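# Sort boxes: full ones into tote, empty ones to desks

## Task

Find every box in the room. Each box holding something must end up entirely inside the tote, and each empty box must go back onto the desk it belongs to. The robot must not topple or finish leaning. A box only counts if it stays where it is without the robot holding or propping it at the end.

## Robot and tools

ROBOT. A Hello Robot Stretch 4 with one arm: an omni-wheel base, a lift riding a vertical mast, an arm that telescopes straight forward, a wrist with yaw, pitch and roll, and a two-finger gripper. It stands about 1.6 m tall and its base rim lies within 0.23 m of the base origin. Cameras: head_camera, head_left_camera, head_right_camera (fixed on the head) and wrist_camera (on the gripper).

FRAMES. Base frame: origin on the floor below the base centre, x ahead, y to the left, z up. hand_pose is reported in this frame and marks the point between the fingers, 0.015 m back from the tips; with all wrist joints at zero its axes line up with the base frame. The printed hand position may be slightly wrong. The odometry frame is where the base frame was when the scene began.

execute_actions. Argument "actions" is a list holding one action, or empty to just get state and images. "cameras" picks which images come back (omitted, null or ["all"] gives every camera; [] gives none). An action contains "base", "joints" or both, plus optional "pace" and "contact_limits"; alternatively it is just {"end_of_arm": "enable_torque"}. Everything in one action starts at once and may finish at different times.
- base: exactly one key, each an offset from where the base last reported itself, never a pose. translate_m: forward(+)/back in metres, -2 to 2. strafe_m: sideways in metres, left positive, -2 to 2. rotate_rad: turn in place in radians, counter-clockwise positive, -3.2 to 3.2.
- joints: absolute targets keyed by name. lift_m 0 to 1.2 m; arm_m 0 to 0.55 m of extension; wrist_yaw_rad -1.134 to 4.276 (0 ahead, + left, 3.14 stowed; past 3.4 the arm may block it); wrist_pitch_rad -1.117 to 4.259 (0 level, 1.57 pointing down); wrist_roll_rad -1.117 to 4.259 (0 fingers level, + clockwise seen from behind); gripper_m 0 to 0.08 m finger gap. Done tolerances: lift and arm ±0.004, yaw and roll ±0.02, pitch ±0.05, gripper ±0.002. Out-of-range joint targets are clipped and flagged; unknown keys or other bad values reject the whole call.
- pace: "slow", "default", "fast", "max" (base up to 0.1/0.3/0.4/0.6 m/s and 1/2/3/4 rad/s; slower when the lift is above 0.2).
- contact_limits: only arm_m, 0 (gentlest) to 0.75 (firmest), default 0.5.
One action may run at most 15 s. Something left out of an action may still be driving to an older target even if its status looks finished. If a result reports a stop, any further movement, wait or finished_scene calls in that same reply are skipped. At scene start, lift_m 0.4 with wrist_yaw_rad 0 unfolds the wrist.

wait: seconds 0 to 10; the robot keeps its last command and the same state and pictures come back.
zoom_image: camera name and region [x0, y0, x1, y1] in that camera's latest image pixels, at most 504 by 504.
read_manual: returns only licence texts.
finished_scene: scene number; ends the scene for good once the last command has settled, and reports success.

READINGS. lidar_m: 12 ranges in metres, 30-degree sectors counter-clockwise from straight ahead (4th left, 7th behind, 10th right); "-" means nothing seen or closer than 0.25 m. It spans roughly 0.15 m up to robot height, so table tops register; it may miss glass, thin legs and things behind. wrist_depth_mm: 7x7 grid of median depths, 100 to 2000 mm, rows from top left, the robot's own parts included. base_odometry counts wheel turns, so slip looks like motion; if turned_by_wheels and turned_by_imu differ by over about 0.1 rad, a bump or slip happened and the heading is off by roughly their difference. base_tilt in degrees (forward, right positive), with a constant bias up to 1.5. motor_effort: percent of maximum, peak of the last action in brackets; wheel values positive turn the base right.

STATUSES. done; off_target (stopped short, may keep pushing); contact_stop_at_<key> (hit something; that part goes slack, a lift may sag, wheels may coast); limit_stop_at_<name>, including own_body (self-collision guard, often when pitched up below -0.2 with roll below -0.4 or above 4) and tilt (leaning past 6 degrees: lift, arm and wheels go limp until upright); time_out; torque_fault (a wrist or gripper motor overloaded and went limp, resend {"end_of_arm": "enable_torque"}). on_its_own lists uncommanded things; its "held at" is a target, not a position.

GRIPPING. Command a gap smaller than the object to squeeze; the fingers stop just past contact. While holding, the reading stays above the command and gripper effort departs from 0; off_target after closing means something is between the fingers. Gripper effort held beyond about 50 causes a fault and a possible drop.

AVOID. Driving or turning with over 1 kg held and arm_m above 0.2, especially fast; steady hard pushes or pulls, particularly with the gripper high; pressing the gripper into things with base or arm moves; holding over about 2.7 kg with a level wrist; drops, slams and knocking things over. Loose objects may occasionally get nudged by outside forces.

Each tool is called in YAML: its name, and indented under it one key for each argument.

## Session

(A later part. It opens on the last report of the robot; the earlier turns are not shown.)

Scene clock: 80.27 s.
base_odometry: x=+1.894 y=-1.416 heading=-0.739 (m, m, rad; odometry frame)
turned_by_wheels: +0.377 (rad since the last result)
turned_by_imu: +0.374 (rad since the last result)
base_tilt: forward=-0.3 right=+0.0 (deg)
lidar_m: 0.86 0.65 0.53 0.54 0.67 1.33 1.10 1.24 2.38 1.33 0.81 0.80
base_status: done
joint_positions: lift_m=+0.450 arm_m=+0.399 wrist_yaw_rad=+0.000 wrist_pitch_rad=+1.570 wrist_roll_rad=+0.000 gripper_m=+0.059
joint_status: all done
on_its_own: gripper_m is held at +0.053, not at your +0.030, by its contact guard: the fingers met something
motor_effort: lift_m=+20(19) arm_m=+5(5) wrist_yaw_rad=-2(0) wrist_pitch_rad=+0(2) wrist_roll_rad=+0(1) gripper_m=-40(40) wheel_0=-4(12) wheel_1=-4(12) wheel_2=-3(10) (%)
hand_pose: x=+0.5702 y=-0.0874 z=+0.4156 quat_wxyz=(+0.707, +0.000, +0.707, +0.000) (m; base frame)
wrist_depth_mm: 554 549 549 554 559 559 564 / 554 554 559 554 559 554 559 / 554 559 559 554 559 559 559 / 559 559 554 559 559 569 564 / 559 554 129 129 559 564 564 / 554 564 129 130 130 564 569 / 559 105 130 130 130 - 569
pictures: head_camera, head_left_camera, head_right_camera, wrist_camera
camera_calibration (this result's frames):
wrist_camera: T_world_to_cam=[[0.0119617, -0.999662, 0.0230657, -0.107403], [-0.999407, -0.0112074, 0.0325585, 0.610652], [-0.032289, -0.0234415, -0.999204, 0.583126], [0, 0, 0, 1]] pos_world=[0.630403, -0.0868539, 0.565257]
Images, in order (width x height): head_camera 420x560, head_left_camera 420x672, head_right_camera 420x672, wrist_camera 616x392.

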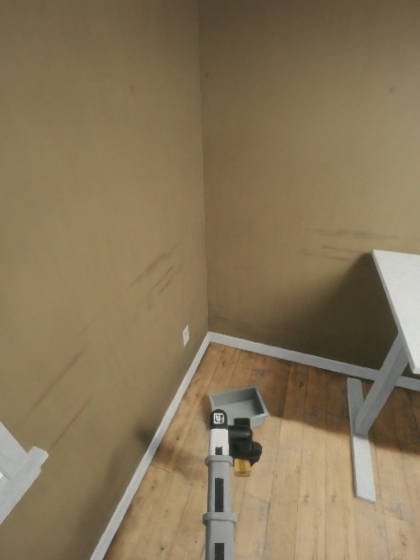

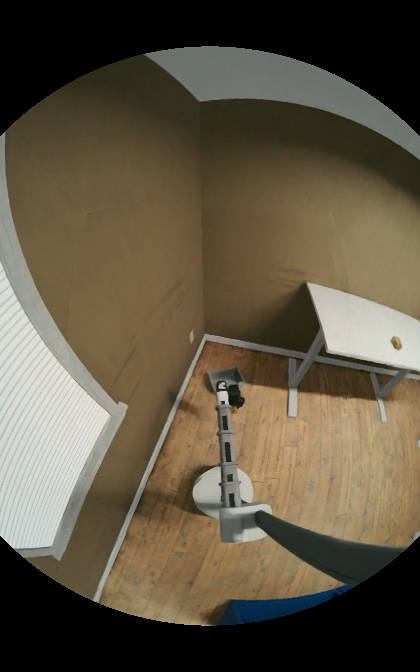

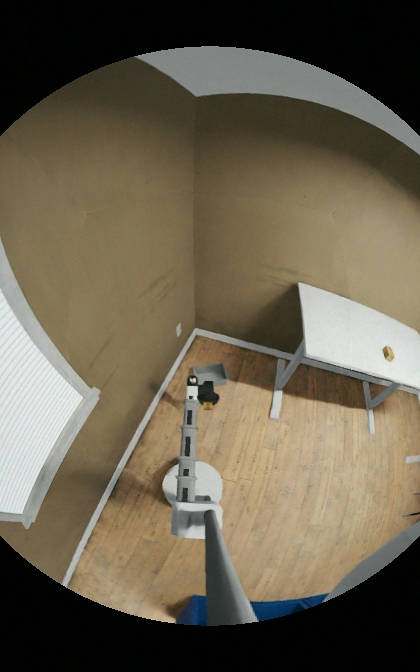

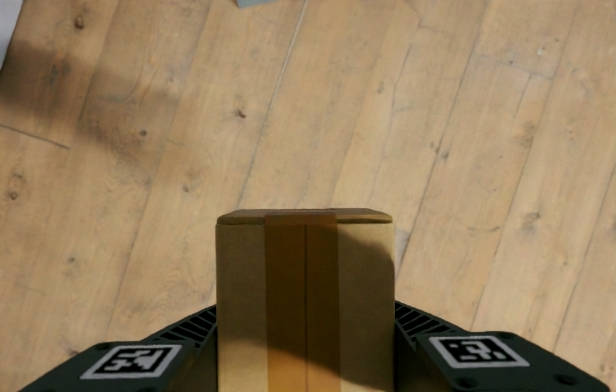

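Tote is small. Drive closer and look.

execute_actions:
  actions:
    - {"base":{"translate_m":0.24}}
  cameras: ["head_camera","wrist_camera"]

Scene clock: 83.20 s.
base_odometry: x=+2.071 y=-1.577 heading=-0.739 (m, m, rad; odometry frame)
turned_by_wheels: +0.001 (rad since the last result)
turned_by_imu: +0.001 (rad since the last result)
base_tilt: forward=-0.3 right=+0.2 (deg)
lidar_m: 0.64 0.56 0.47 0.45 0.56 1.17 1.35 1.53 2.46 0.93 0.63 0.69
base_status: done
joint_positions: lift_m=+0.450 arm_m=+0.399 wrist_yaw_rad=+0.000 wrist_pitch_rad=+1.570 wrist_roll_rad=+0.000 gripper_m=+0.059
joint_status: not commanded
on_its_own: gripper_m is held at +0.053, not at your +0.030, by its contact guard: the fingers met something
motor_effort: lift_m=+20(20) arm_m=+5(5) wrist_yaw_rad=+0(1) wrist_pitch_rad=-1(0) wrist_roll_rad=+0(0) gripper_m=-41(40) wheel_0=+3(9) wheel_1=+6(10) wheel_2=-3(13) (%)
hand_pose: x=+0.5702 y=-0.0874 z=+0.4156 quat_wxyz=(+0.707, +0.000, +0.707, +0.000) (m; base frame)
wrist_depth_mm: 500 549 455 512 530 559 559 / 535 549 549 554 559 559 559 / 559 559 559 559 554 559 564 / 559 559 559 559 559 559 564 / 559 559 129 130 559 564 559 / 554 569 130 130 130 564 569 / 559 105 130 130 131 - 569
pictures: head_camera, wrist_camera
camera_calibration (this result's frames):
wrist_camera: T_world_to_cam=[[0.0118542, -0.999664, 0.0230638, -0.107341], [-0.999403, -0.0110962, 0.0327209, 0.610586], [-0.0324539, -0.0234379, -0.999198, 0.5832], [0, 0, 0, 1]] pos_world=[0.630421, -0.0868606, 0.565229]
Images, in order (width x height): head_camera 420x560, wrist_camera 616x392.

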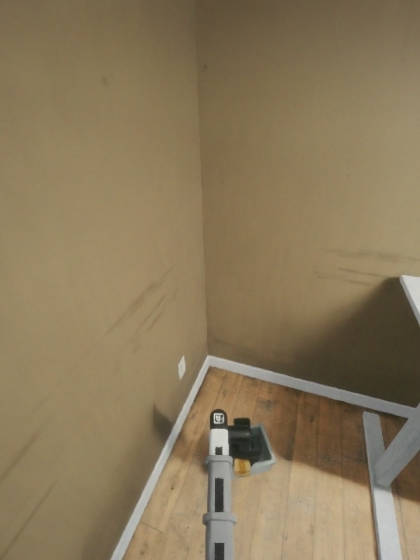

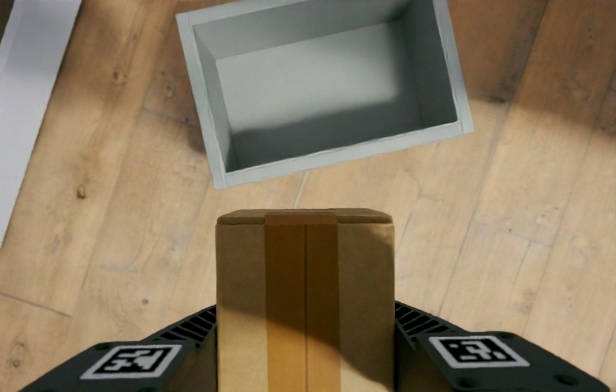

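execute_actions:
  actions:
    - {"base":{"translate_m":0.1},"joints":{"arm_m":0.468,"wrist_roll_rad":-0.22,"lift_m":0.3}}
  cameras: []

execute_actions:
  actions:
    - {"base":{"strafe_m":0.031},"joints":{"lift_m":0.22}}
  cameras: ["head_camera","wrist_camera"]

Scene clock: 88.17 s.
base_odometry: x=+2.145 y=-1.644 heading=-0.738 (m, m, rad; odometry frame)
turned_by_wheels: +0.001 (rad since the last result)
turned_by_imu: +0.001 (rad since the last result)
base_tilt: forward=-0.3 right=+0.2 (deg)
lidar_m: 0.52 0.52 0.47 0.39 0.55 1.08 1.43 1.66 2.48 0.70 0.60 0.60
base_status: done
joint_positions: lift_m=+0.300 arm_m=+0.467 wrist_yaw_rad=+0.000 wrist_pitch_rad=+1.570 wrist_roll_rad=-0.220 gripper_m=+0.059
joint_status: all done
on_its_own: gripper_m is held at +0.053, not at your +0.030, by its contact guard: the fingers met something
motor_effort: lift_m=+20(21) arm_m=+5(7) wrist_yaw_rad=-1(0) wrist_pitch_rad=+0(3) wrist_roll_rad=-1(4) gripper_m=-40(40) wheel_0=+5(9) wheel_1=+6(10) wheel_2=-3(13) (%)
hand_pose: x=+0.6382 y=-0.0874 z=+0.2656 quat_wxyz=(+0.703, -0.078, +0.703, +0.077) (m; base frame)
wrist_depth_mm: 404 404 404 404 407 410 410 / 402 407 407 410 407 413 413 / 407 404 312 312 310 309 415 / 407 404 407 410 407 353 413 / 410 410 129 129 404 351 418 / 407 407 129 130 131 355 415 / 410 105 130 130 131 - 418
pictures: none
No camera images: the call's "cameras" was empty. Leave "cameras" out to get every camera's image.

Scene clock: 89.47 s.
base_odometry: x=+2.166 y=-1.622 heading=-0.738 (m, m, rad; odometry frame)
turned_by_wheels: +0.000 (rad since the last result)
turned_by_imu: +0.000 (rad since the last result)
base_tilt: forward=-0.2 right=+0.1 (deg)
lidar_m: 0.56 0.49 0.41 0.39 0.51 0.93 1.43 1.60 2.50 0.76 0.61 0.61
base_status: done
joint_positions: lift_m=+0.220 arm_m=+0.467 wrist_yaw_rad=+0.000 wrist_pitch_rad=+1.570 wrist_roll_rad=-0.220 gripper_m=+0.059
joint_status: all done
on_its_own: gripper_m is held at +0.053, not at your +0.030, by its contact guard: the fingers met something
motor_effort: lift_m=+20(20) arm_m=+5(5) wrist_yaw_rad=-1(1) wrist_pitch_rad=+1(1) wrist_roll_rad=-2(1) gripper_m=-40(40) wheel_0=-2(12) wheel_1=+4(14) wheel_2=+0(2) (%)
hand_pose: x=+0.6382 y=-0.0874 z=+0.1856 quat_wxyz=(+0.703, -0.078, +0.703, +0.077) (m; base frame)
wrist_depth_mm: 327 325 327 329 329 330 330 / 327 325 329 327 329 330 330 / 327 327 259 259 259 258 258 / 329 327 306 325 329 329 294 / 327 329 129 129 330 329 297 / 329 330 129 130 130 330 296 / 330 105 129 130 131 - 281
pictures: head_camera, wrist_camera
camera_calibration (this result's frames):
wrist_camera: T_world_to_cam=[[0.229075, -0.973132, 0.0231968, -0.239181], [-0.973045, -0.228272, 0.0327947, 0.650243], [-0.0266184, -0.030084, -0.999193, 0.351285], [0, 0, 0, 1]] pos_world=[0.696856, -0.0737543, 0.335225]
Images, in order (width x height): head_camera 420x560, wrist_camera 616x392.

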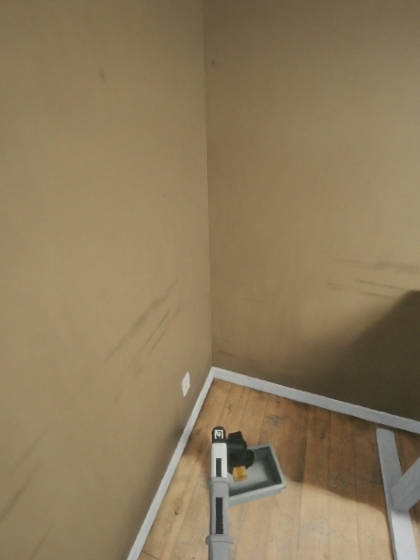

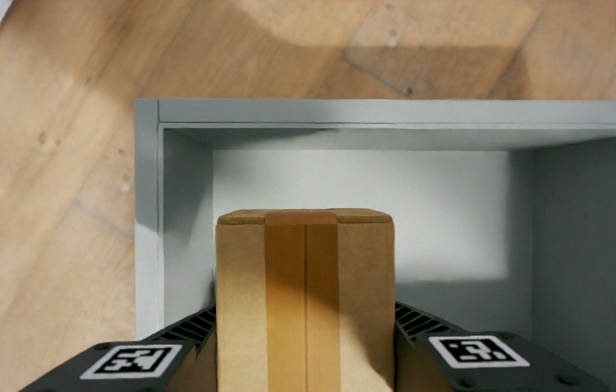

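execute_actions:
  actions:
    - {"base":{"strafe_m":0.022},"joints":{"arm_m":0.478}}
  cameras: []

execute_actions:
  actions:
    - {"joints":{"lift_m":0.095},"pace":"slow"}
  cameras: ["head_camera","wrist_camera"]

Scene clock: 92.20 s.
base_odometry: x=+2.181 y=-1.605 heading=-0.738 (m, m, rad; odometry frame)
turned_by_wheels: +0.000 (rad since the last result)
turned_by_imu: +0.000 (rad since the last result)
base_tilt: forward=-0.3 right=+0.1 (deg)
lidar_m: 0.58 0.43 0.39 0.37 0.46 0.91 1.44 1.64 2.54 0.78 0.63 0.59
base_status: done
joint_positions: lift_m=+0.220 arm_m=+0.477 wrist_yaw_rad=+0.000 wrist_pitch_rad=+1.570 wrist_roll_rad=-0.220 gripper_m=+0.059
joint_status: all done
on_its_own: gripper_m is held at +0.053, not at your +0.030, by its contact guard: the fingers met something
motor_effort: lift_m=+20(20) arm_m=+5(5) wrist_yaw_rad=+0(2) wrist_pitch_rad=+0(0) wrist_roll_rad=-1(1) gripper_m=-40(40) wheel_0=-4(12) wheel_1=+3(14) wheel_2=+0(1) (%)
hand_pose: x=+0.6482 y=-0.0874 z=+0.1856 quat_wxyz=(+0.703, -0.078, +0.703, +0.077) (m; base frame)
wrist_depth_mm: 324 325 329 329 327 329 332 / 325 327 329 329 330 330 330 / 325 327 210 211 211 211 213 / 327 329 228 325 329 330 324 / 329 329 129 130 329 332 325 / 330 329 130 130 130 330 325 / 329 105 130 130 131 - 309
pictures: none
No camera images: the call's "cameras" was empty. Leave "cameras" out to get every camera's image.

Scene clock: 94.07 s.
base_odometry: x=+2.181 y=-1.605 heading=-0.738 (m, m, rad; odometry frame)
turned_by_wheels: +0.000 (rad since the last result)
turned_by_imu: +0.000 (rad since the last result)
base_tilt: forward=-0.3 right=+0.1 (deg)
lidar_m: 0.56 0.47 0.40 0.40 0.48 0.90 1.45 1.63 2.53 0.76 0.64 0.59
base_status: not commanded
joint_positions: lift_m=+0.095 arm_m=+0.477 wrist_yaw_rad=+0.000 wrist_pitch_rad=+1.570 wrist_roll_rad=-0.220 gripper_m=+0.059
joint_status: all done
on_its_own: gripper_m is held at +0.053, not at your +0.030, by its contact guard: the fingers met something
motor_effort: lift_m=+19(21) arm_m=+5(5) wrist_yaw_rad=-1(1) wrist_pitch_rad=+1(1) wrist_roll_rad=-1(1) gripper_m=-40(40) wheel_0=-4(4) wheel_1=+2(3) wheel_2=+0(0) (%)
hand_pose: x=+0.6482 y=-0.0874 z=+0.0607 quat_wxyz=(+0.703, -0.078, +0.703, +0.077) (m; base frame)
wrist_depth_mm: 203 202 204 204 205 205 206 / - - - - - - - / - 128 145 146 147 147 192 / 103 137 202 203 204 204 204 / 103 137 129 129 204 204 204 / 103 137 130 130 131 205 206 / - 105 130 130 130 - -
pictures: head_camera, wrist_camera
camera_calibration (this result's frames):
wrist_camera: T_world_to_cam=[[0.229149, -0.973114, 0.0232286, -0.238627], [-0.973031, -0.228349, 0.0326596, 0.664084], [-0.0264773, -0.0300861, -0.999197, 0.226617], [0, 0, 0, 1]] pos_world=[0.706856, -0.0737496, 0.210289]
Images, in order (width x height): head_camera 420x560, wrist_camera 616x392.

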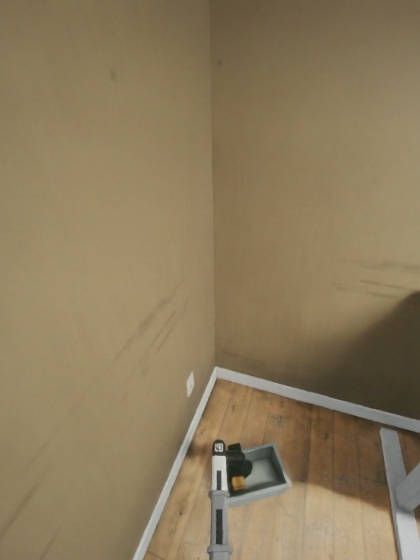

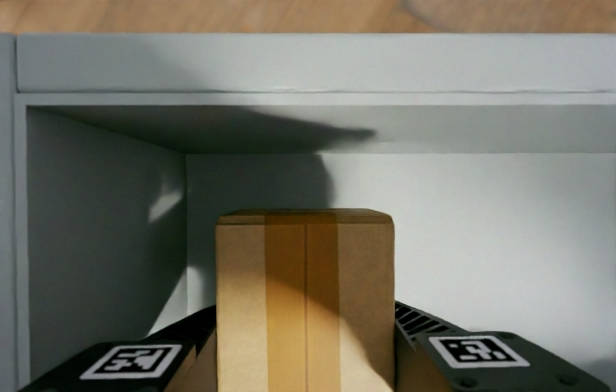

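execute_actions:
  actions:
    - {"joints":{"lift_m":0.076},"pace":"slow"}
  cameras: []

execute_actions:
  actions:
    - {"joints":{"gripper_m":0.066}}
  cameras: ["wrist_camera"]

execute_actions:
  actions:
    - {"joints":{"lift_m":0.3}}
  cameras: ["wrist_camera"]

execute_actions:
  actions:
    - {"joints":{"wrist_pitch_rad":0.5,"arm_m":0.2,"wrist_roll_rad":-0.55,"gripper_m":0.08}}
  cameras: ["head_camera"]

Scene clock: 99.27 s.
base_odometry: x=+2.181 y=-1.605 heading=-0.738 (m, m, rad; odometry frame)
turned_by_wheels: +0.000 (rad since the last result)
turned_by_imu: +0.000 (rad since the last result)
base_tilt: forward=-0.2 right=+0.1 (deg)
lidar_m: 0.56 0.47 0.41 0.38 0.46 0.90 1.44 1.60 2.54 0.75 0.62 0.60
base_status: not commanded
joint_positions: lift_m=+0.076 arm_m=+0.477 wrist_yaw_rad=+0.000 wrist_pitch_rad=+1.570 wrist_roll_rad=-0.220 gripper_m=+0.059
joint_status: all done
on_its_own: gripper_m is held at +0.053, not at your +0.030, by its contact guard: the fingers met something
motor_effort: lift_m=+19(19) arm_m=+5(5) wrist_yaw_rad=-1(1) wrist_pitch_rad=+0(0) wrist_roll_rad=-2(1) gripper_m=-40(40) wheel_0=-4(4) wheel_1=+3(3) wheel_2=+1(0) (%)
hand_pose: x=+0.6482 y=-0.0874 z=+0.0417 quat_wxyz=(+0.703, -0.078, +0.703, +0.078) (m; base frame)
wrist_depth_mm: - - - - - - - / - - - - - - - / - 129 163 145 146 147 185 / 104 139 183 183 185 185 186 / 104 139 130 129 185 185 186 / 104 138 129 130 131 186 186 / - 104 130 130 130 - -
pictures: none
No camera images: the call's "cameras" was empty. Leave "cameras" out to get every camera's image.

Scene clock: 99.97 s.
base_odometry: x=+2.181 y=-1.605 heading=-0.738 (m, m, rad; odometry frame)
turned_by_wheels: +0.000 (rad since the last result)
turned_by_imu: +0.000 (rad since the last result)
base_tilt: forward=-0.3 right=+0.1 (deg)
lidar_m: 0.50 0.47 0.42 0.37 0.46 0.91 1.43 1.65 2.53 0.76 0.64 0.60
base_status: not commanded
joint_positions: lift_m=+0.076 arm_m=+0.477 wrist_yaw_rad=+0.000 wrist_pitch_rad=+1.570 wrist_roll_rad=-0.220 gripper_m=+0.066
joint_status: all done
motor_effort: lift_m=+19(19) arm_m=+5(5) wrist_yaw_rad=+0(0) wrist_pitch_rad=+0(0) wrist_roll_rad=-1(1) gripper_m=+4(36) wheel_0=-4(4) wheel_1=+3(3) wheel_2=+0(0) (%)
hand_pose: x=+0.6482 y=-0.0874 z=+0.0417 quat_wxyz=(+0.703, -0.078, +0.703, +0.077) (m; base frame)
wrist_depth_mm: - - - - - - - / - - - - - - - / 107 136 144 145 146 148 186 / 106 146 184 185 185 186 186 / 106 146 135 135 185 186 186 / 106 145 135 135 136 186 186 / - 107 135 135 136 - -
pictures: wrist_camera
camera_calibration (this result's frames):
wrist_camera: T_world_to_cam=[[0.229153, -0.973113, 0.0232186, -0.238187], [-0.973029, -0.228353, 0.032702, 0.664693], [-0.0265207, -0.0300862, -0.999195, 0.207689], [0, 0, 0, 1]] pos_world=[0.706855, -0.0737494, 0.191316]
Images, in order (width x height): wrist_camera 616x392.

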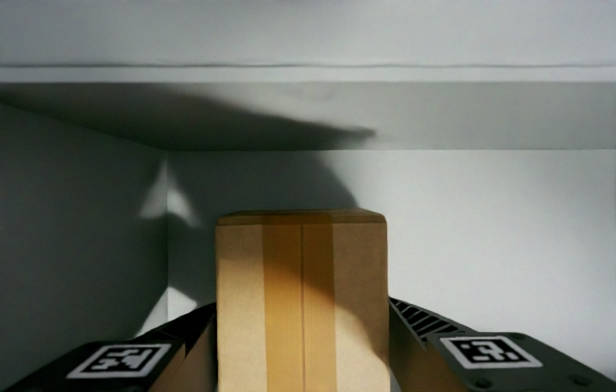

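Scene clock: 101.97 s.
base_odometry: x=+2.181 y=-1.605 heading=-0.738 (m, m, rad; odometry frame)
turned_by_wheels: +0.000 (rad since the last result)
turned_by_imu: +0.000 (rad since the last result)
base_tilt: forward=-0.3 right=+0.2 (deg)
lidar_m: 0.55 0.45 0.41 0.38 0.47 0.88 1.45 1.62 2.56 0.75 0.63 0.60
base_status: not commanded
joint_positions: lift_m=+0.300 arm_m=+0.477 wrist_yaw_rad=+0.000 wrist_pitch_rad=+1.570 wrist_roll_rad=-0.220 gripper_m=+0.066
joint_status: all done
motor_effort: lift_m=+23(25) arm_m=+5(5) wrist_yaw_rad=-1(1) wrist_pitch_rad=-1(0) wrist_roll_rad=-2(1) gripper_m=+2(3) wheel_0=-4(4) wheel_1=+3(3) wheel_2=+0(1) (%)
hand_pose: x=+0.6482 y=-0.0874 z=+0.2654 quat_wxyz=(+0.703, -0.078, +0.703, +0.077) (m; base frame)
wrist_depth_mm: 338 404 404 413 410 410 413 / 373 404 407 410 410 410 413 / 404 410 407 410 413 413 413 / 407 407 407 404 407 410 322 / 410 407 407 357 407 410 322 / 410 410 351 410 410 413 322 / 410 107 150 338 144 - 306
pictures: wrist_camera
camera_calibration (this result's frames):
wrist_camera: T_world_to_cam=[[0.229155, -0.973113, 0.0232234, -0.243384], [-0.973029, -0.228355, 0.0326817, 0.65739], [-0.0264998, -0.0300862, -0.999196, 0.431186], [0, 0, 0, 1]] pos_world=[0.706858, -0.0737492, 0.415007]
Images, in order (width x height): wrist_camera 616x392.

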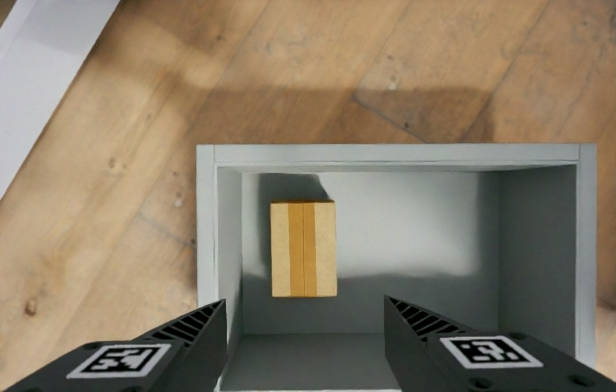

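Scene clock: 103.93 s.
base_odometry: x=+2.181 y=-1.605 heading=-0.738 (m, m, rad; odometry frame)
turned_by_wheels: +0.000 (rad since the last result)
turned_by_imu: +0.000 (rad since the last result)
base_tilt: forward=-0.2 right=+0.1 (deg)
lidar_m: 0.72 0.46 0.41 0.39 0.45 0.88 1.45 1.65 2.54 0.76 0.62 0.58
base_status: not commanded
joint_positions: lift_m=+0.300 arm_m=+0.201 wrist_yaw_rad=+0.000 wrist_pitch_rad=+0.502 wrist_roll_rad=-0.550 gripper_m=+0.080
joint_status: all done
motor_effort: lift_m=+23(23) arm_m=-5(6) wrist_yaw_rad=+0(1) wrist_pitch_rad=-6(14) wrist_roll_rad=-1(5) gripper_m=+2(1) wheel_0=-4(4) wheel_1=+3(3) wheel_2=+0(0) (%)
hand_pose: x=+0.5581 y=-0.0874 z=+0.3756 quat_wxyz=(+0.932, -0.263, +0.239, +0.067) (m; base frame)
wrist_depth_mm: 332 397 488 640 750 676 609 / 366 445 569 768 759 691 634 / 404 504 661 866 788 715 647 / 452 569 759 904 820 732 661 / 492 597 707 831 842 768 683 / 484 535 603 699 778 768 699 / 433 108 427 609 654 103 -
pictures: head_camera
Images, in order (width x height): head_camera 420x560.

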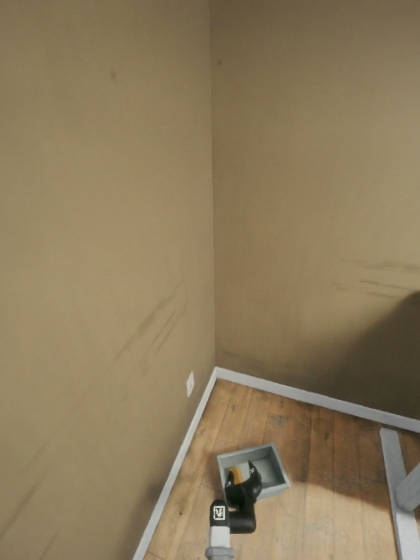

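execute_actions:
  actions:
    - {"base":{"translate_m":-0.34},"joints":{"arm_m":0.1,"wrist_pitch_rad":1.57,"wrist_roll_rad":0},"pace":"fast"}
  cameras: []

execute_actions:
  actions:
    - {"base":{"rotate_rad":-0.378}}
  cameras: []

execute_actions:
  actions:
    - {"base":{"strafe_m":-0.892},"joints":{"lift_m":1.12}}
  cameras: []

execute_actions:
  actions:
    - {"base":{"translate_m":0.33},"joints":{"arm_m":0.4}}
  cameras: ["head_camera","wrist_camera"]

Scene clock: 108.00 s.
base_odometry: x=+1.929 y=-1.377 heading=-0.739 (m, m, rad; odometry frame)
turned_by_wheels: -0.001 (rad since the last result)
turned_by_imu: -0.001 (rad since the last result)
base_tilt: forward=-0.3 right=+0.1 (deg)
lidar_m: 0.85 0.55 0.48 0.50 0.61 1.20 1.08 1.23 2.37 1.32 0.85 0.87
base_status: done
joint_positions: lift_m=+0.300 arm_m=+0.101 wrist_yaw_rad=+0.000 wrist_pitch_rad=+1.570 wrist_roll_rad=+0.000 gripper_m=+0.080
joint_status: all done
motor_effort: lift_m=+23(23) arm_m=-5(5) wrist_yaw_rad=+0(2) wrist_pitch_rad=+1(3) wrist_roll_rad=+1(3) gripper_m=+2(3) wheel_0=-5(11) wheel_1=-6(12) wheel_2=+1(14) (%)
hand_pose: x=+0.2719 y=-0.0874 z=+0.2654 quat_wxyz=(+0.707, +0.000, +0.707, +0.000) (m; base frame)
wrist_depth_mm: 407 407 410 410 410 413 413 / 410 410 410 413 410 413 413 / 407 407 413 407 413 413 415 / 407 410 410 410 413 415 415 / 410 410 413 415 415 415 418 / 410 413 413 410 415 415 418 / 413 108 264 362 415 103 -
pictures: none
No camera images: the call's "cameras" was empty. Leave "cameras" out to get every camera's image.

Scene clock: 109.17 s.
base_odometry: x=+1.929 y=-1.377 heading=-1.116 (m, m, rad; odometry frame)
turned_by_wheels: -0.377 (rad since the last result)
turned_by_imu: -0.374 (rad since the last result)
base_tilt: forward=-0.3 right=+0.2 (deg)
lidar_m: 0.90 0.80 0.53 0.48 0.48 0.69 1.76 1.08 1.41 2.42 1.10 0.83
base_status: done
joint_positions: lift_m=+0.300 arm_m=+0.101 wrist_yaw_rad=+0.000 wrist_pitch_rad=+1.570 wrist_roll_rad=+0.000 gripper_m=+0.080
joint_status: not commanded
motor_effort: lift_m=+22(22) arm_m=-5(5) wrist_yaw_rad=+1(1) wrist_pitch_rad=+1(1) wrist_roll_rad=+1(1) gripper_m=+2(2) wheel_0=+4(10) wheel_1=+4(10) wheel_2=+3(11) (%)
hand_pose: x=+0.2719 y=-0.0874 z=+0.2654 quat_wxyz=(+0.707, +0.000, +0.707, +0.000) (m; base frame)
wrist_depth_mm: 407 407 410 410 410 413 410 / 407 407 407 410 413 415 415 / 413 410 410 413 413 410 413 / 407 410 413 413 413 415 415 / 413 410 413 413 413 415 418 / 410 413 413 413 418 418 415 / 413 108 263 362 415 103 -
pictures: none
No camera images: the call's "cameras" was empty. Leave "cameras" out to get every camera's image.

Scene clock: 113.47 s.
base_odometry: x=+1.128 y=-1.768 heading=-1.116 (m, m, rad; odometry frame)
turned_by_wheels: +0.000 (rad since the last result)
turned_by_imu: +0.001 (rad since the last result)
base_tilt: forward=-0.3 right=+0.1 (deg)
lidar_m: 0.77 0.81 1.38 1.36 1.40 1.01 0.96 0.98 1.32 1.54 1.20 0.84
base_status: done
joint_positions: lift_m=+1.120 arm_m=+0.101 wrist_yaw_rad=+0.000 wrist_pitch_rad=+1.570 wrist_roll_rad=+0.000 gripper_m=+0.080
joint_status: all done
motor_effort: lift_m=+23(23) arm_m=-5(5) wrist_yaw_rad=+0(1) wrist_pitch_rad=+0(0) wrist_roll_rad=+1(1) gripper_m=+2(1) wheel_0=+4(13) wheel_1=-4(12) wheel_2=+0(2) (%)
hand_pose: x=+0.2719 y=-0.0874 z=+1.0854 quat_wxyz=(+0.707, +0.000, +0.707, +0.000) (m; base frame)
wrist_depth_mm: 1229 1205 1182 1205 1229 1229 1205 / 1205 1229 1229 1205 1229 1229 1229 / 1229 1229 1205 1229 1229 1229 1281 / 1255 1229 1229 1229 1255 1229 1229 / 1229 1205 1229 1078 1229 1255 1255 / 1205 1255 1025 1025 1255 1229 1229 / 1205 108 1008 1008 1229 103 -
pictures: none
No camera images: the call's "cameras" was empty. Leave "cameras" out to get every camera's image.

Scene clock: 116.03 s.
base_odometry: x=+1.273 y=-2.065 heading=-1.115 (m, m, rad; odometry frame)
turned_by_wheels: +0.000 (rad since the last result)
turned_by_imu: +0.001 (rad since the last result)
base_tilt: forward=-0.2 right=+0.2 (deg)
lidar_m: 0.43 0.45 0.62 1.37 1.43 1.37 1.31 1.32 1.64 1.50 0.71 0.48
base_status: done
joint_positions: lift_m=+1.120 arm_m=+0.399 wrist_yaw_rad=+0.000 wrist_pitch_rad=+1.570 wrist_roll_rad=+0.000 gripper_m=+0.080
joint_status: all done
motor_effort: lift_m=+23(23) arm_m=+5(7) wrist_yaw_rad=-1(0) wrist_pitch_rad=+0(0) wrist_roll_rad=+1(1) gripper_m=+2(2) wheel_0=+4(10) wheel_1=+6(11) wheel_2=-4(13) (%)
hand_pose: x=+0.5703 y=-0.0874 z=+1.0854 quat_wxyz=(+0.707, +0.000, +0.707, +0.000) (m; base frame)
wrist_depth_mm: 278 281 278 278 279 282 282 / 277 279 279 279 281 281 282 / 278 279 279 231 281 283 283 / 279 279 281 231 281 283 283 / 279 281 281 283 283 283 285 / 281 281 281 282 282 283 285 / 282 108 282 283 283 103 -
pictures: head_camera, wrist_camera
camera_calibration (this result's frames):
wrist_camera: T_world_to_cam=[[0.0121331, -0.99966, 0.0230657, -0.12295], [-0.999405, -0.0113786, 0.032568, 0.588849], [-0.0322945, -0.0234472, -0.999203, 1.25238], [0, 0, 0, 1]] pos_world=[0.630435, -0.0868435, 1.23504]
Images, in order (width x height): head_camera 420x560, wrist_camera 616x392.

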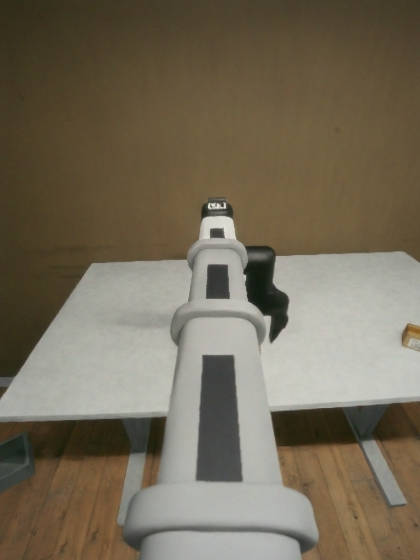

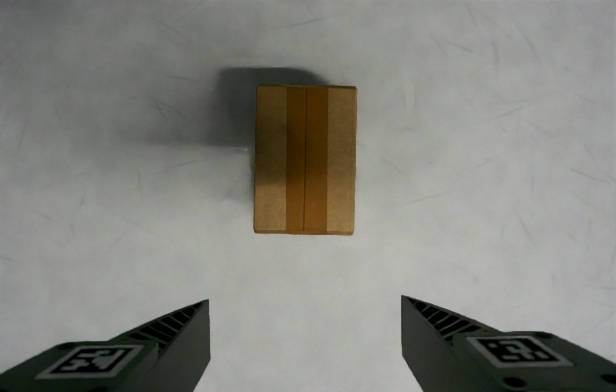

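execute_actions:
  actions:
    - {"joints":{"arm_m":0.471,"lift_m":1.07}}
  cameras: ["wrist_camera"]

execute_actions:
  actions:
    - {"joints":{"lift_m":1.018}}
  cameras: ["wrist_camera"]

execute_actions:
  actions:
    - {"joints":{"gripper_m":0.03}}
  cameras: []

execute_actions:
  actions:
    - {"joints":{"lift_m":1.1}}
  cameras: []

execute_actions:
  actions:
    - {"joints":{"wrist_pitch_rad":0.5,"wrist_roll_rad":-0.55,"arm_m":0.3}}
  cameras: ["wrist_camera","head_camera"]

Scene clock: 118.97 s.
base_odometry: x=+1.273 y=-2.065 heading=-1.115 (m, m, rad; odometry frame)
turned_by_wheels: +0.000 (rad since the last result)
turned_by_imu: +0.000 (rad since the last result)
base_tilt: forward=-0.3 right=+0.2 (deg)
lidar_m: 0.44 0.41 0.63 1.39 1.43 1.39 1.31 1.33 1.64 1.50 0.70 0.47
base_status: not commanded
joint_positions: lift_m=+1.070 arm_m=+0.470 wrist_yaw_rad=+0.000 wrist_pitch_rad=+1.570 wrist_roll_rad=+0.000 gripper_m=+0.080
joint_status: all done
motor_effort: lift_m=+18(23) arm_m=+5(6) wrist_yaw_rad=-1(1) wrist_pitch_rad=+0(1) wrist_roll_rad=+1(1) gripper_m=+2(2) wheel_0=+4(4) wheel_1=+6(6) wheel_2=-4(4) (%)
hand_pose: x=+0.6412 y=-0.0874 z=+1.0357 quat_wxyz=(+0.707, +0.000, +0.707, +0.000) (m; base frame)
wrist_depth_mm: 228 229 229 229 230 231 232 / 229 229 230 230 231 232 233 / 229 230 230 231 232 232 233 / 229 230 231 231 231 233 233 / 230 230 231 181 232 234 234 / 230 232 182 182 232 233 234 / 229 108 182 182 183 103 -
pictures: wrist_camera
camera_calibration (this result's frames):
wrist_camera: T_world_to_cam=[[0.0121043, -0.999661, 0.0230643, -0.122645], [-0.999401, -0.0113469, 0.0326913, 0.661232], [-0.0324185, -0.0234462, -0.999199, 1.20512], [0, 0, 0, 1]] pos_world=[0.701388, -0.0868454, 1.18537]
Images, in order (width x height): wrist_camera 616x392.

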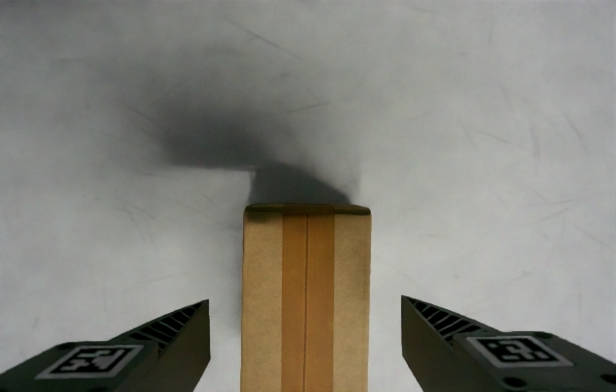

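Scene clock: 120.10 s.
base_odometry: x=+1.273 y=-2.065 heading=-1.115 (m, m, rad; odometry frame)
turned_by_wheels: +0.000 (rad since the last result)
turned_by_imu: +0.000 (rad since the last result)
base_tilt: forward=-0.3 right=+0.1 (deg)
lidar_m: 0.44 0.45 0.62 1.41 1.44 1.40 1.30 1.34 1.61 1.50 0.70 0.47
base_status: not commanded
joint_positions: lift_m=+1.018 arm_m=+0.470 wrist_yaw_rad=+0.000 wrist_pitch_rad=+1.570 wrist_roll_rad=+0.000 gripper_m=+0.080
joint_status: all done
motor_effort: lift_m=+18(18) arm_m=+5(5) wrist_yaw_rad=+0(1) wrist_pitch_rad=+0(0) wrist_roll_rad=+0(1) gripper_m=+2(2) wheel_0=+3(4) wheel_1=+6(6) wheel_2=-4(4) (%)
hand_pose: x=+0.6412 y=-0.0874 z=+0.9837 quat_wxyz=(+0.707, +0.000, +0.707, +0.000) (m; base frame)
wrist_depth_mm: 177 178 178 178 179 179 180 / 177 178 178 179 179 180 180 / 178 178 178 179 180 180 181 / 178 178 179 179 180 181 181 / 178 179 130 130 130 181 181 / 179 179 130 130 131 181 182 / 179 107 130 130 131 103 -
pictures: wrist_camera
camera_calibration (this result's frames):
wrist_camera: T_world_to_cam=[[0.0120928, -0.999661, 0.0230643, -0.121438], [-0.999401, -0.0113354, 0.0326914, 0.662933], [-0.0324189, -0.0234458, -0.999199, 1.15314], [0, 0, 0, 1]] pos_world=[0.701389, -0.0868461, 1.13335]
Images, in order (width x height): wrist_camera 616x392.

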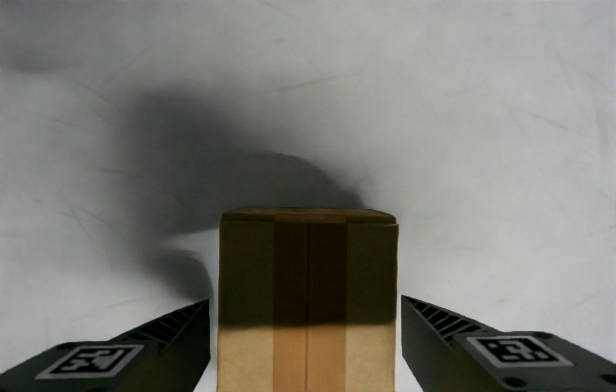

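Scene clock: 121.10 s.
base_odometry: x=+1.273 y=-2.065 heading=-1.115 (m, m, rad; odometry frame)
turned_by_wheels: +0.000 (rad since the last result)
turned_by_imu: +0.000 (rad since the last result)
base_tilt: forward=-0.3 right=+0.1 (deg)
lidar_m: 0.44 0.47 0.63 1.39 1.42 1.37 1.30 1.32 1.61 1.51 0.68 0.49
base_status: not commanded
joint_positions: lift_m=+1.018 arm_m=+0.470 wrist_yaw_rad=+0.000 wrist_pitch_rad=+1.570 wrist_roll_rad=+0.000 gripper_m=+0.059
joint_status: gripper_m off_target (ended at +0.059, target +0.030)
on_its_own: gripper_m is held at +0.053, not at your +0.030, by its contact guard: the fingers met something
motor_effort: lift_m=+18(18) arm_m=+5(5) wrist_yaw_rad=-2(1) wrist_pitch_rad=+1(0) wrist_roll_rad=+0(0) gripper_m=-41(42) wheel_0=+3(4) wheel_1=+6(6) wheel_2=-4(4) (%)
hand_pose: x=+0.6412 y=-0.0874 z=+0.9837 quat_wxyz=(+0.707, +0.000, +0.707, +0.000) (m; base frame)
wrist_depth_mm: 177 178 178 178 179 179 180 / 178 178 178 179 179 180 180 / 178 178 178 179 180 180 181 / 178 178 179 179 180 180 181 / 179 179 130 130 130 181 181 / 179 179 130 130 131 181 181 / 179 105 130 130 131 - -
pictures: none
No camera images: the call's "cameras" was empty. Leave "cameras" out to get every camera's image.

Scene clock: 122.43 s.
base_odometry: x=+1.273 y=-2.065 heading=-1.115 (m, m, rad; odometry frame)
turned_by_wheels: +0.000 (rad since the last result)
turned_by_imu: +0.000 (rad since the last result)
base_tilt: forward=-0.3 right=+0.1 (deg)
lidar_m: 0.44 0.47 0.62 1.39 1.43 1.38 1.30 1.32 1.64 1.51 0.70 0.48
base_status: not commanded
joint_positions: lift_m=+1.100 arm_m=+0.470 wrist_yaw_rad=+0.000 wrist_pitch_rad=+1.570 wrist_roll_rad=+0.000 gripper_m=+0.059
joint_status: all done
on_its_own: gripper_m is held at +0.053, not at your +0.030, by its contact guard: the fingers met something
motor_effort: lift_m=+25(24) arm_m=+5(5) wrist_yaw_rad=+0(1) wrist_pitch_rad=+1(1) wrist_roll_rad=+1(0) gripper_m=-41(40) wheel_0=+4(3) wheel_1=+6(6) wheel_2=-3(4) (%)
hand_pose: x=+0.6412 y=-0.0874 z=+1.0652 quat_wxyz=(+0.707, +0.000, +0.707, +0.000) (m; base frame)
wrist_depth_mm: 256 257 258 258 258 258 259 / 257 257 258 259 260 262 260 / 257 257 258 259 260 260 262 / 257 258 259 260 260 260 262 / 260 259 129 129 131 263 262 / 258 259 130 130 131 262 263 / 260 105 130 130 131 - 263
pictures: none
No camera images: the call's "cameras" was empty. Leave "cameras" out to get every camera's image.

Scene clock: 124.03 s.
base_odometry: x=+1.273 y=-2.065 heading=-1.115 (m, m, rad; odometry frame)
turned_by_wheels: +0.000 (rad since the last result)
turned_by_imu: +0.000 (rad since the last result)
base_tilt: forward=-0.3 right=+0.1 (deg)
lidar_m: 0.44 0.47 0.61 1.39 1.44 1.34 1.30 1.34 1.62 1.51 0.69 0.48
base_status: not commanded
joint_positions: lift_m=+1.100 arm_m=+0.301 wrist_yaw_rad=+0.000 wrist_pitch_rad=+0.505 wrist_roll_rad=-0.550 gripper_m=+0.059
joint_status: all done
on_its_own: gripper_m is held at +0.053, not at your +0.030, by its contact guard: the fingers met something
motor_effort: lift_m=+24(24) arm_m=-5(5) wrist_yaw_rad=+1(1) wrist_pitch_rad=-15(17) wrist_roll_rad=-2(5) gripper_m=-41(41) wheel_0=+3(3) wheel_1=+6(6) wheel_2=-4(4) (%)
hand_pose: x=+0.6579 y=-0.0875 z=+1.1750 quat_wxyz=(+0.932, -0.263, +0.241, +0.068) (m; base frame)
wrist_depth_mm: 691 732 699 661 647 615 597 / 574 691 732 723 676 654 627 / 484 564 691 759 723 699 668 / 418 480 559 676 778 732 715 / 370 418 130 130 130 788 759 / 334 368 130 130 130 668 798 / 300 105 130 130 130 - 715
pictures: head_camera, wrist_camera
camera_calibration (this result's frames):
wrist_camera: T_world_to_cam=[[0.237206, -0.846426, 0.476755, -0.793854], [-0.439039, -0.531189, -0.724626, 1.14907], [0.86659, -0.0374287, -0.497616, 0.162807], [0, 0, 0, 1]] pos_world=[0.551707, -0.0554725, 1.29214]
Images, in order (width x height): head_camera 420x560, wrist_camera 616x392.

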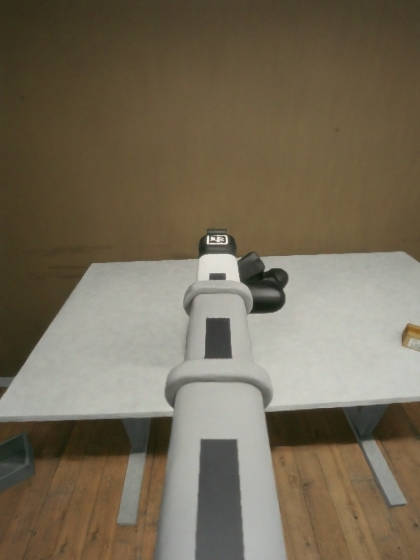

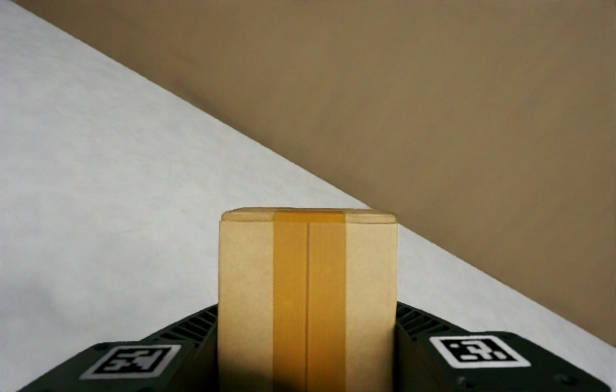

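execute_actions:
  actions:
    - {"base":{"translate_m":-0.33},"joints":{"wrist_pitch_rad":1.57,"arm_m":0.1,"wrist_roll_rad":-0.22}}
  cameras: []

execute_actions:
  actions:
    - {"base":{"strafe_m":0.892},"joints":{"lift_m":0.5}}
  cameras: []

execute_actions:
  actions:
    - {"base":{"rotate_rad":0.378},"joints":{"lift_m":0.3}}
  cameras: []

execute_actions:
  actions:
    - {"base":{"strafe_m":-0.134}}
  cameras: []

execute_actions:
  actions:
    - {"base":{"translate_m":0.34},"joints":{"arm_m":0.45}}
  cameras: ["head_camera","wrist_camera"]

Scene clock: 130.10 s.
base_odometry: x=+1.128 y=-1.768 heading=-1.116 (m, m, rad; odometry frame)
turned_by_wheels: +0.000 (rad since the last result)
turned_by_imu: -0.001 (rad since the last result)
base_tilt: forward=-0.3 right=+0.1 (deg)
lidar_m: 0.76 0.81 1.37 1.37 1.44 1.02 0.96 0.98 1.33 1.50 1.19 0.82
base_status: done
joint_positions: lift_m=+1.100 arm_m=+0.101 wrist_yaw_rad=+0.000 wrist_pitch_rad=+1.570 wrist_roll_rad=-0.220 gripper_m=+0.059
joint_status: all done
on_its_own: gripper_m is held at +0.053, not at your +0.030, by its contact guard: the fingers met something
motor_effort: lift_m=+24(24) arm_m=-5(5) wrist_yaw_rad=-1(2) wrist_pitch_rad=-1(10) wrist_roll_rad=+0(3) gripper_m=-41(41) wheel_0=-4(11) wheel_1=-5(8) wheel_2=+3(10) (%)
hand_pose: x=+0.2718 y=-0.0874 z=+1.0653 quat_wxyz=(+0.703, -0.078, +0.703, +0.078) (m; base frame)
wrist_depth_mm: 1205 1182 1182 1182 1229 1229 1205 / 1182 1205 1229 1205 1205 1205 1205 / 1205 1182 1182 1205 1255 1229 1229 / 1205 1205 1205 1229 1229 1229 1229 / 1205 1205 130 130 130 1229 1229 / 1182 1205 130 130 130 1229 1229 / 1205 105 130 130 130 - 1205
pictures: none
No camera images: the call's "cameras" was empty. Leave "cameras" out to get every camera's image.

Scene clock: 134.40 s.
base_odometry: x=+1.929 y=-1.376 heading=-1.116 (m, m, rad; odometry frame)
turned_by_wheels: +0.000 (rad since the last result)
turned_by_imu: +0.000 (rad since the last result)
base_tilt: forward=-0.3 right=+0.2 (deg)
lidar_m: 0.89 0.79 0.51 0.49 0.51 0.69 1.75 1.09 1.36 2.43 1.11 0.81
base_status: done
joint_positions: lift_m=+0.500 arm_m=+0.101 wrist_yaw_rad=+0.000 wrist_pitch_rad=+1.570 wrist_roll_rad=-0.220 gripper_m=+0.059
joint_status: all done
on_its_own: gripper_m is held at +0.053, not at your +0.030, by its contact guard: the fingers met something
motor_effort: lift_m=+20(20) arm_m=-5(5) wrist_yaw_rad=-1(0) wrist_pitch_rad=+1(1) wrist_roll_rad=+0(0) gripper_m=-40(41) wheel_0=-5(13) wheel_1=+3(13) wheel_2=+0(2) (%)
hand_pose: x=+0.2719 y=-0.0874 z=+0.4656 quat_wxyz=(+0.703, -0.078, +0.703, +0.078) (m; base frame)
wrist_depth_mm: 597 603 609 609 609 609 603 / 609 609 615 609 609 615 615 / 603 603 609 609 609 615 615 / 603 609 609 609 615 615 615 / 609 603 130 129 131 609 621 / 609 404 130 130 131 621 621 / 410 105 130 130 131 - 621
pictures: none
No camera images: the call's "cameras" was empty. Leave "cameras" out to get every camera's image.

Scene clock: 136.30 s.
base_odometry: x=+1.930 y=-1.376 heading=-0.739 (m, m, rad; odometry frame)
turned_by_wheels: +0.377 (rad since the last result)
turned_by_imu: +0.374 (rad since the last result)
base_tilt: forward=-0.2 right=+0.1 (deg)
lidar_m: 0.86 0.52 0.48 0.48 0.60 1.21 1.10 1.25 2.38 1.32 0.82 0.87
base_status: done
joint_positions: lift_m=+0.300 arm_m=+0.101 wrist_yaw_rad=+0.000 wrist_pitch_rad=+1.570 wrist_roll_rad=-0.220 gripper_m=+0.059
joint_status: all done
on_its_own: gripper_m is held at +0.053, not at your +0.030, by its contact guard: the fingers met something
motor_effort: lift_m=+20(22) arm_m=-5(4) wrist_yaw_rad=+0(1) wrist_pitch_rad=+0(2) wrist_roll_rad=+1(0) gripper_m=-41(41) wheel_0=-5(8) wheel_1=-6(11) wheel_2=-3(10) (%)
hand_pose: x=+0.2719 y=-0.0874 z=+0.2656 quat_wxyz=(+0.703, -0.078, +0.703, +0.078) (m; base frame)
wrist_depth_mm: 404 404 407 410 410 415 413 / 407 407 413 413 413 413 413 / 407 407 410 413 413 413 415 / 410 410 410 413 415 413 415 / 410 410 130 130 130 415 418 / 413 377 130 130 130 415 418 / 273 105 130 130 131 - 418
pictures: none
No camera images: the call's "cameras" was empty. Leave "cameras" out to get every camera's image.

Scene clock: 137.93 s.
base_odometry: x=+1.839 y=-1.475 heading=-0.739 (m, m, rad; odometry frame)
turned_by_wheels: +0.000 (rad since the last result)
turned_by_imu: +0.000 (rad since the last result)
base_tilt: forward=-0.2 right=+0.1 (deg)
lidar_m: 0.87 0.74 0.60 0.62 0.73 1.50 1.10 1.28 2.29 1.31 0.79 0.74
base_status: done
joint_positions: lift_m=+0.300 arm_m=+0.101 wrist_yaw_rad=+0.000 wrist_pitch_rad=+1.570 wrist_roll_rad=-0.220 gripper_m=+0.059
joint_status: not commanded
on_its_own: gripper_m is held at +0.053, not at your +0.030, by its contact guard: the fingers met something
motor_effort: lift_m=+20(20) arm_m=-5(5) wrist_yaw_rad=+0(0) wrist_pitch_rad=+0(0) wrist_roll_rad=+0(1) gripper_m=-41(40) wheel_0=+2(13) wheel_1=-5(14) wheel_2=+0(3) (%)
hand_pose: x=+0.2719 y=-0.0874 z=+0.2656 quat_wxyz=(+0.703, -0.078, +0.703, +0.078) (m; base frame)
wrist_depth_mm: 404 407 407 410 410 410 413 / 410 407 407 413 413 410 415 / 407 410 413 410 413 415 415 / 410 410 413 413 413 415 413 / 410 413 130 130 131 415 418 / 410 359 130 130 131 418 415 / 270 105 130 131 131 - 418
pictures: none
No camera images: the call's "cameras" was empty. Leave "cameras" out to get every camera's image.

Scene clock: 140.53 s.
base_odometry: x=+2.091 y=-1.704 heading=-0.739 (m, m, rad; odometry frame)
turned_by_wheels: +0.000 (rad since the last result)
turned_by_imu: +0.001 (rad since the last result)
base_tilt: forward=-0.3 right=+0.1 (deg)
lidar_m: 0.54 0.61 0.52 0.51 0.63 1.27 1.44 1.71 2.41 0.68 0.51 0.60
base_status: done
joint_positions: lift_m=+0.300 arm_m=+0.449 wrist_yaw_rad=+0.000 wrist_pitch_rad=+1.570 wrist_roll_rad=-0.220 gripper_m=+0.059
joint_status: all done
on_its_own: gripper_m is held at +0.053, not at your +0.030, by its contact guard: the fingers met something
motor_effort: lift_m=+21(20) arm_m=+5(5) wrist_yaw_rad=-1(0) wrist_pitch_rad=+0(2) wrist_roll_rad=+0(0) gripper_m=-41(41) wheel_0=+4(9) wheel_1=+5(12) wheel_2=-2(14) (%)
hand_pose: x=+0.6203 y=-0.0874 z=+0.2656 quat_wxyz=(+0.703, -0.078, +0.702, +0.078) (m; base frame)
wrist_depth_mm: 404 404 407 404 407 410 410 / 312 314 314 314 315 413 413 / 312 373 404 404 394 410 410 / 314 357 379 404 342 413 413 / 314 399 130 130 130 415 415 / 297 309 130 130 130 413 415 / 407 105 130 130 130 - 418
pictures: head_camera, wrist_camera
camera_calibration (this result's frames):
wrist_camera: T_world_to_cam=[[0.229861, -0.972945, 0.0232647, -0.237419], [-0.972868, -0.229065, 0.0325088, 0.630075], [-0.0263002, -0.0301059, -0.999201, 0.430507], [0, 0, 0, 1]] pos_world=[0.678876, -0.0737064, 0.415203]
Images, in order (width x height): head_camera 420x560, wrist_camera 616x392.

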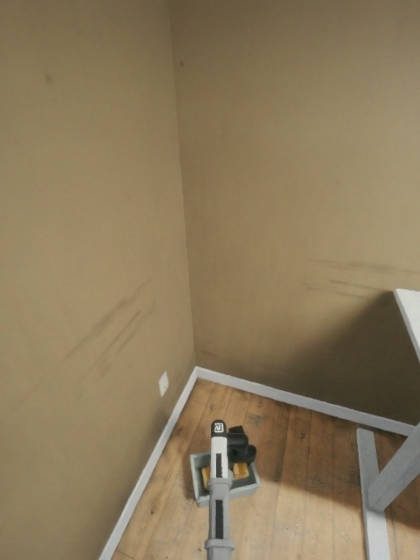

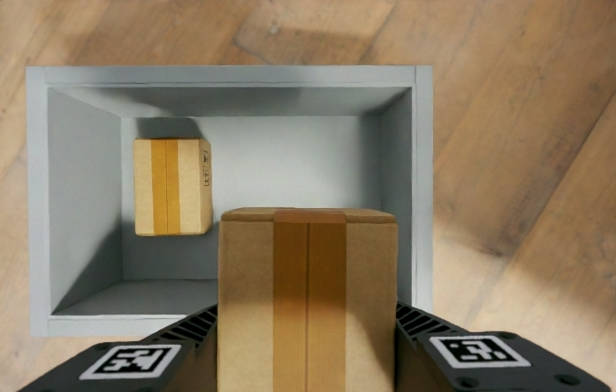

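execute_actions:
  actions:
    - {"base":{"strafe_m":-0.004},"joints":{"arm_m":0.508,"lift_m":0.2}}
  cameras: ["wrist_camera"]

Scene clock: 143.30 s.
base_odometry: x=+2.088 y=-1.707 heading=-0.739 (m, m, rad; odometry frame)
turned_by_wheels: +0.000 (rad since the last result)
turned_by_imu: +0.000 (rad since the last result)
base_tilt: forward=-0.3 right=+0.2 (deg)
lidar_m: 0.50 0.63 0.53 0.52 0.63 1.30 1.46 1.71 2.42 0.66 0.50 0.62
base_status: done
joint_positions: lift_m=+0.200 arm_m=+0.507 wrist_yaw_rad=+0.000 wrist_pitch_rad=+1.570 wrist_roll_rad=-0.220 gripper_m=+0.059
joint_status: all done
on_its_own: gripper_m is held at +0.053, not at your +0.030, by its contact guard: the fingers met something
motor_effort: lift_m=+20(19) arm_m=+5(6) wrist_yaw_rad=+0(1) wrist_pitch_rad=+1(1) wrist_roll_rad=+1(0) gripper_m=-41(41) wheel_0=-1(9) wheel_1=-1(8) wheel_2=+0(1) (%)
hand_pose: x=+0.6782 y=-0.0874 z=+0.1656 quat_wxyz=(+0.703, -0.078, +0.703, +0.078) (m; base frame)
wrist_depth_mm: 306 306 306 309 309 310 310 / 307 307 307 309 310 310 312 / 188 189 190 190 191 310 312 / 281 306 306 307 238 312 312 / 256 257 130 130 131 312 312 / 270 257 130 130 130 314 314 / 293 105 130 130 131 - 314
pictures: wrist_camera
camera_calibration (this result's frames):
wrist_camera: T_world_to_cam=[[0.22968, -0.97299, 0.023196, -0.248272], [-0.972902, -0.228878, 0.0327998, 0.689642], [-0.0266048, -0.0301009, -0.999193, 0.332366], [0, 0, 0, 1]] pos_world=[0.73682, -0.0737177, 0.315237]
Images, in order (width x height): wrist_camera 616x392.

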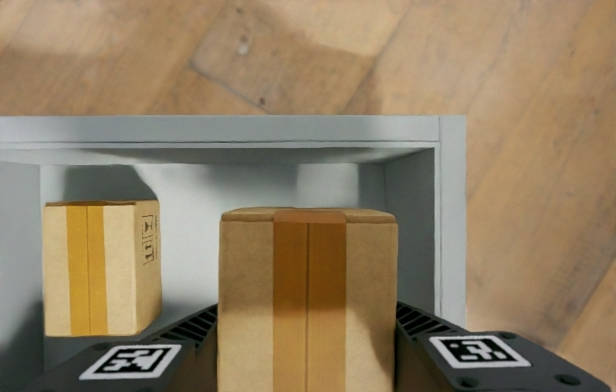

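execute_actions:
  actions:
    - {"base":{"strafe_m":0.009},"joints":{"lift_m":0.12},"pace":"slow"}
  cameras: ["wrist_camera"]

execute_actions:
  actions:
    - {"joints":{"lift_m":0.088},"pace":"slow"}
  cameras: ["wrist_camera","head_camera"]

Scene clock: 146.73 s.
base_odometry: x=+2.094 y=-1.701 heading=-0.739 (m, m, rad; odometry frame)
turned_by_wheels: +0.000 (rad since the last result)
turned_by_imu: +0.000 (rad since the last result)
base_tilt: forward=-0.3 right=+0.1 (deg)
lidar_m: 0.52 0.60 0.53 0.51 0.63 1.26 1.45 1.69 2.41 0.71 0.49 0.62
base_status: done
joint_positions: lift_m=+0.120 arm_m=+0.507 wrist_yaw_rad=+0.000 wrist_pitch_rad=+1.570 wrist_roll_rad=-0.220 gripper_m=+0.059
joint_status: all done
on_its_own: gripper_m is held at +0.053, not at your +0.030, by its contact guard: the fingers met something
motor_effort: lift_m=+20(18) arm_m=+5(5) wrist_yaw_rad=-2(1) wrist_pitch_rad=+1(1) wrist_roll_rad=+0(0) gripper_m=-41(41) wheel_0=-5(9) wheel_1=+8(8) wheel_2=+0(1) (%)
hand_pose: x=+0.6782 y=-0.0874 z=+0.0856 quat_wxyz=(+0.703, -0.078, +0.703, +0.078) (m; base frame)
wrist_depth_mm: 227 228 229 229 229 229 231 / 109 109 110 110 110 110 111 / 142 143 145 146 147 138 117 / 226 226 226 228 227 157 120 / 176 226 130 130 131 158 120 / 176 227 130 130 131 158 120 / 177 104 130 130 131 - -
pictures: wrist_camera
camera_calibration (this result's frames):
wrist_camera: T_world_to_cam=[[0.22968, -0.97299, 0.023196, -0.246416], [-0.972903, -0.228877, 0.0327999, 0.692267], [-0.026605, -0.0301009, -0.999193, 0.25244], [0, 0, 0, 1]] pos_world=[0.736821, -0.0737177, 0.235246]
Images, in order (width x height): wrist_camera 616x392.

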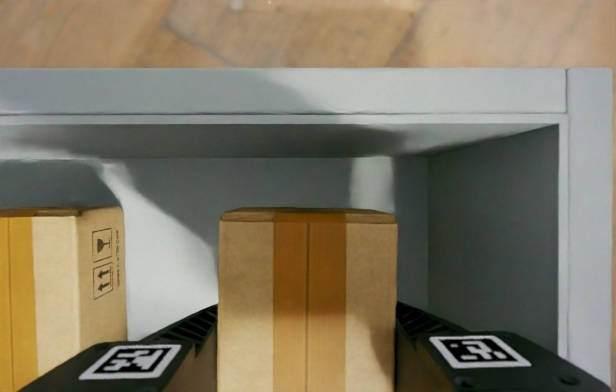

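Scene clock: 147.83 s.
base_odometry: x=+2.094 y=-1.701 heading=-0.739 (m, m, rad; odometry frame)
turned_by_wheels: +0.000 (rad since the last result)
turned_by_imu: +0.000 (rad since the last result)
base_tilt: forward=-0.3 right=+0.2 (deg)
lidar_m: 0.55 0.59 0.54 0.52 0.61 1.30 1.43 1.68 2.41 0.67 0.53 0.63
base_status: not commanded
joint_positions: lift_m=+0.088 arm_m=+0.507 wrist_yaw_rad=+0.000 wrist_pitch_rad=+1.570 wrist_roll_rad=-0.220 gripper_m=+0.059
joint_status: all done
on_its_own: gripper_m is held at +0.053, not at your +0.030, by its contact guard: the fingers met something
motor_effort: lift_m=+20(20) arm_m=+5(5) wrist_yaw_rad=+0(1) wrist_pitch_rad=+1(1) wrist_roll_rad=+0(0) gripper_m=-40(41) wheel_0=-5(5) wheel_1=+7(8) wheel_2=+0(0) (%)
hand_pose: x=+0.6782 y=-0.0874 z=+0.0536 quat_wxyz=(+0.703, -0.078, +0.703, +0.078) (m; base frame)
wrist_depth_mm: 195 196 197 198 198 198 - / - - - - - - - / 162 163 145 146 147 138 117 / 195 195 195 196 196 157 120 / 154 195 130 130 131 158 120 / 154 195 130 130 130 158 120 / 146 105 130 130 131 - -
pictures: head_camera, wrist_camera
camera_calibration (this result's frames):
wrist_camera: T_world_to_cam=[[0.22968, -0.97299, 0.023196, -0.245674], [-0.972902, -0.228877, 0.0327999, 0.693318], [-0.0266049, -0.0301009, -0.999193, 0.220464], [0, 0, 0, 1]] pos_world=[0.736823, -0.0737177, 0.203244]
Images, in order (width x height): head_camera 420x560, wrist_camera 616x392.

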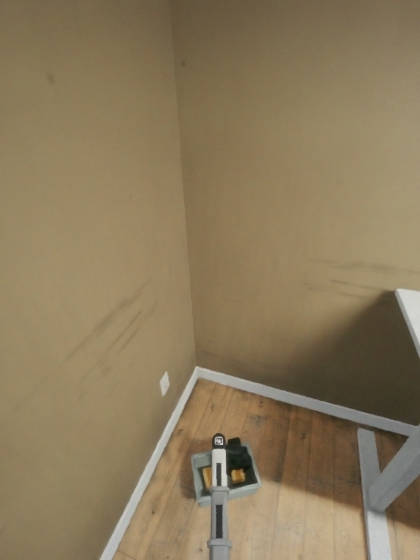

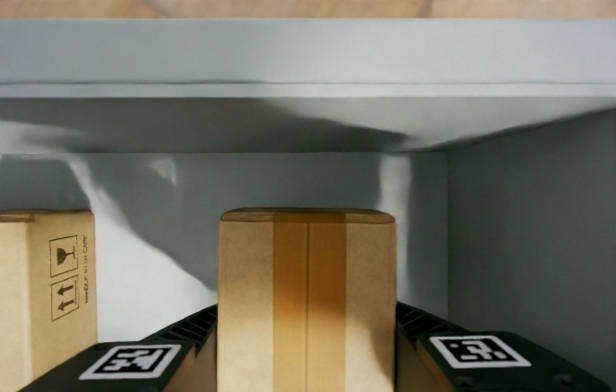

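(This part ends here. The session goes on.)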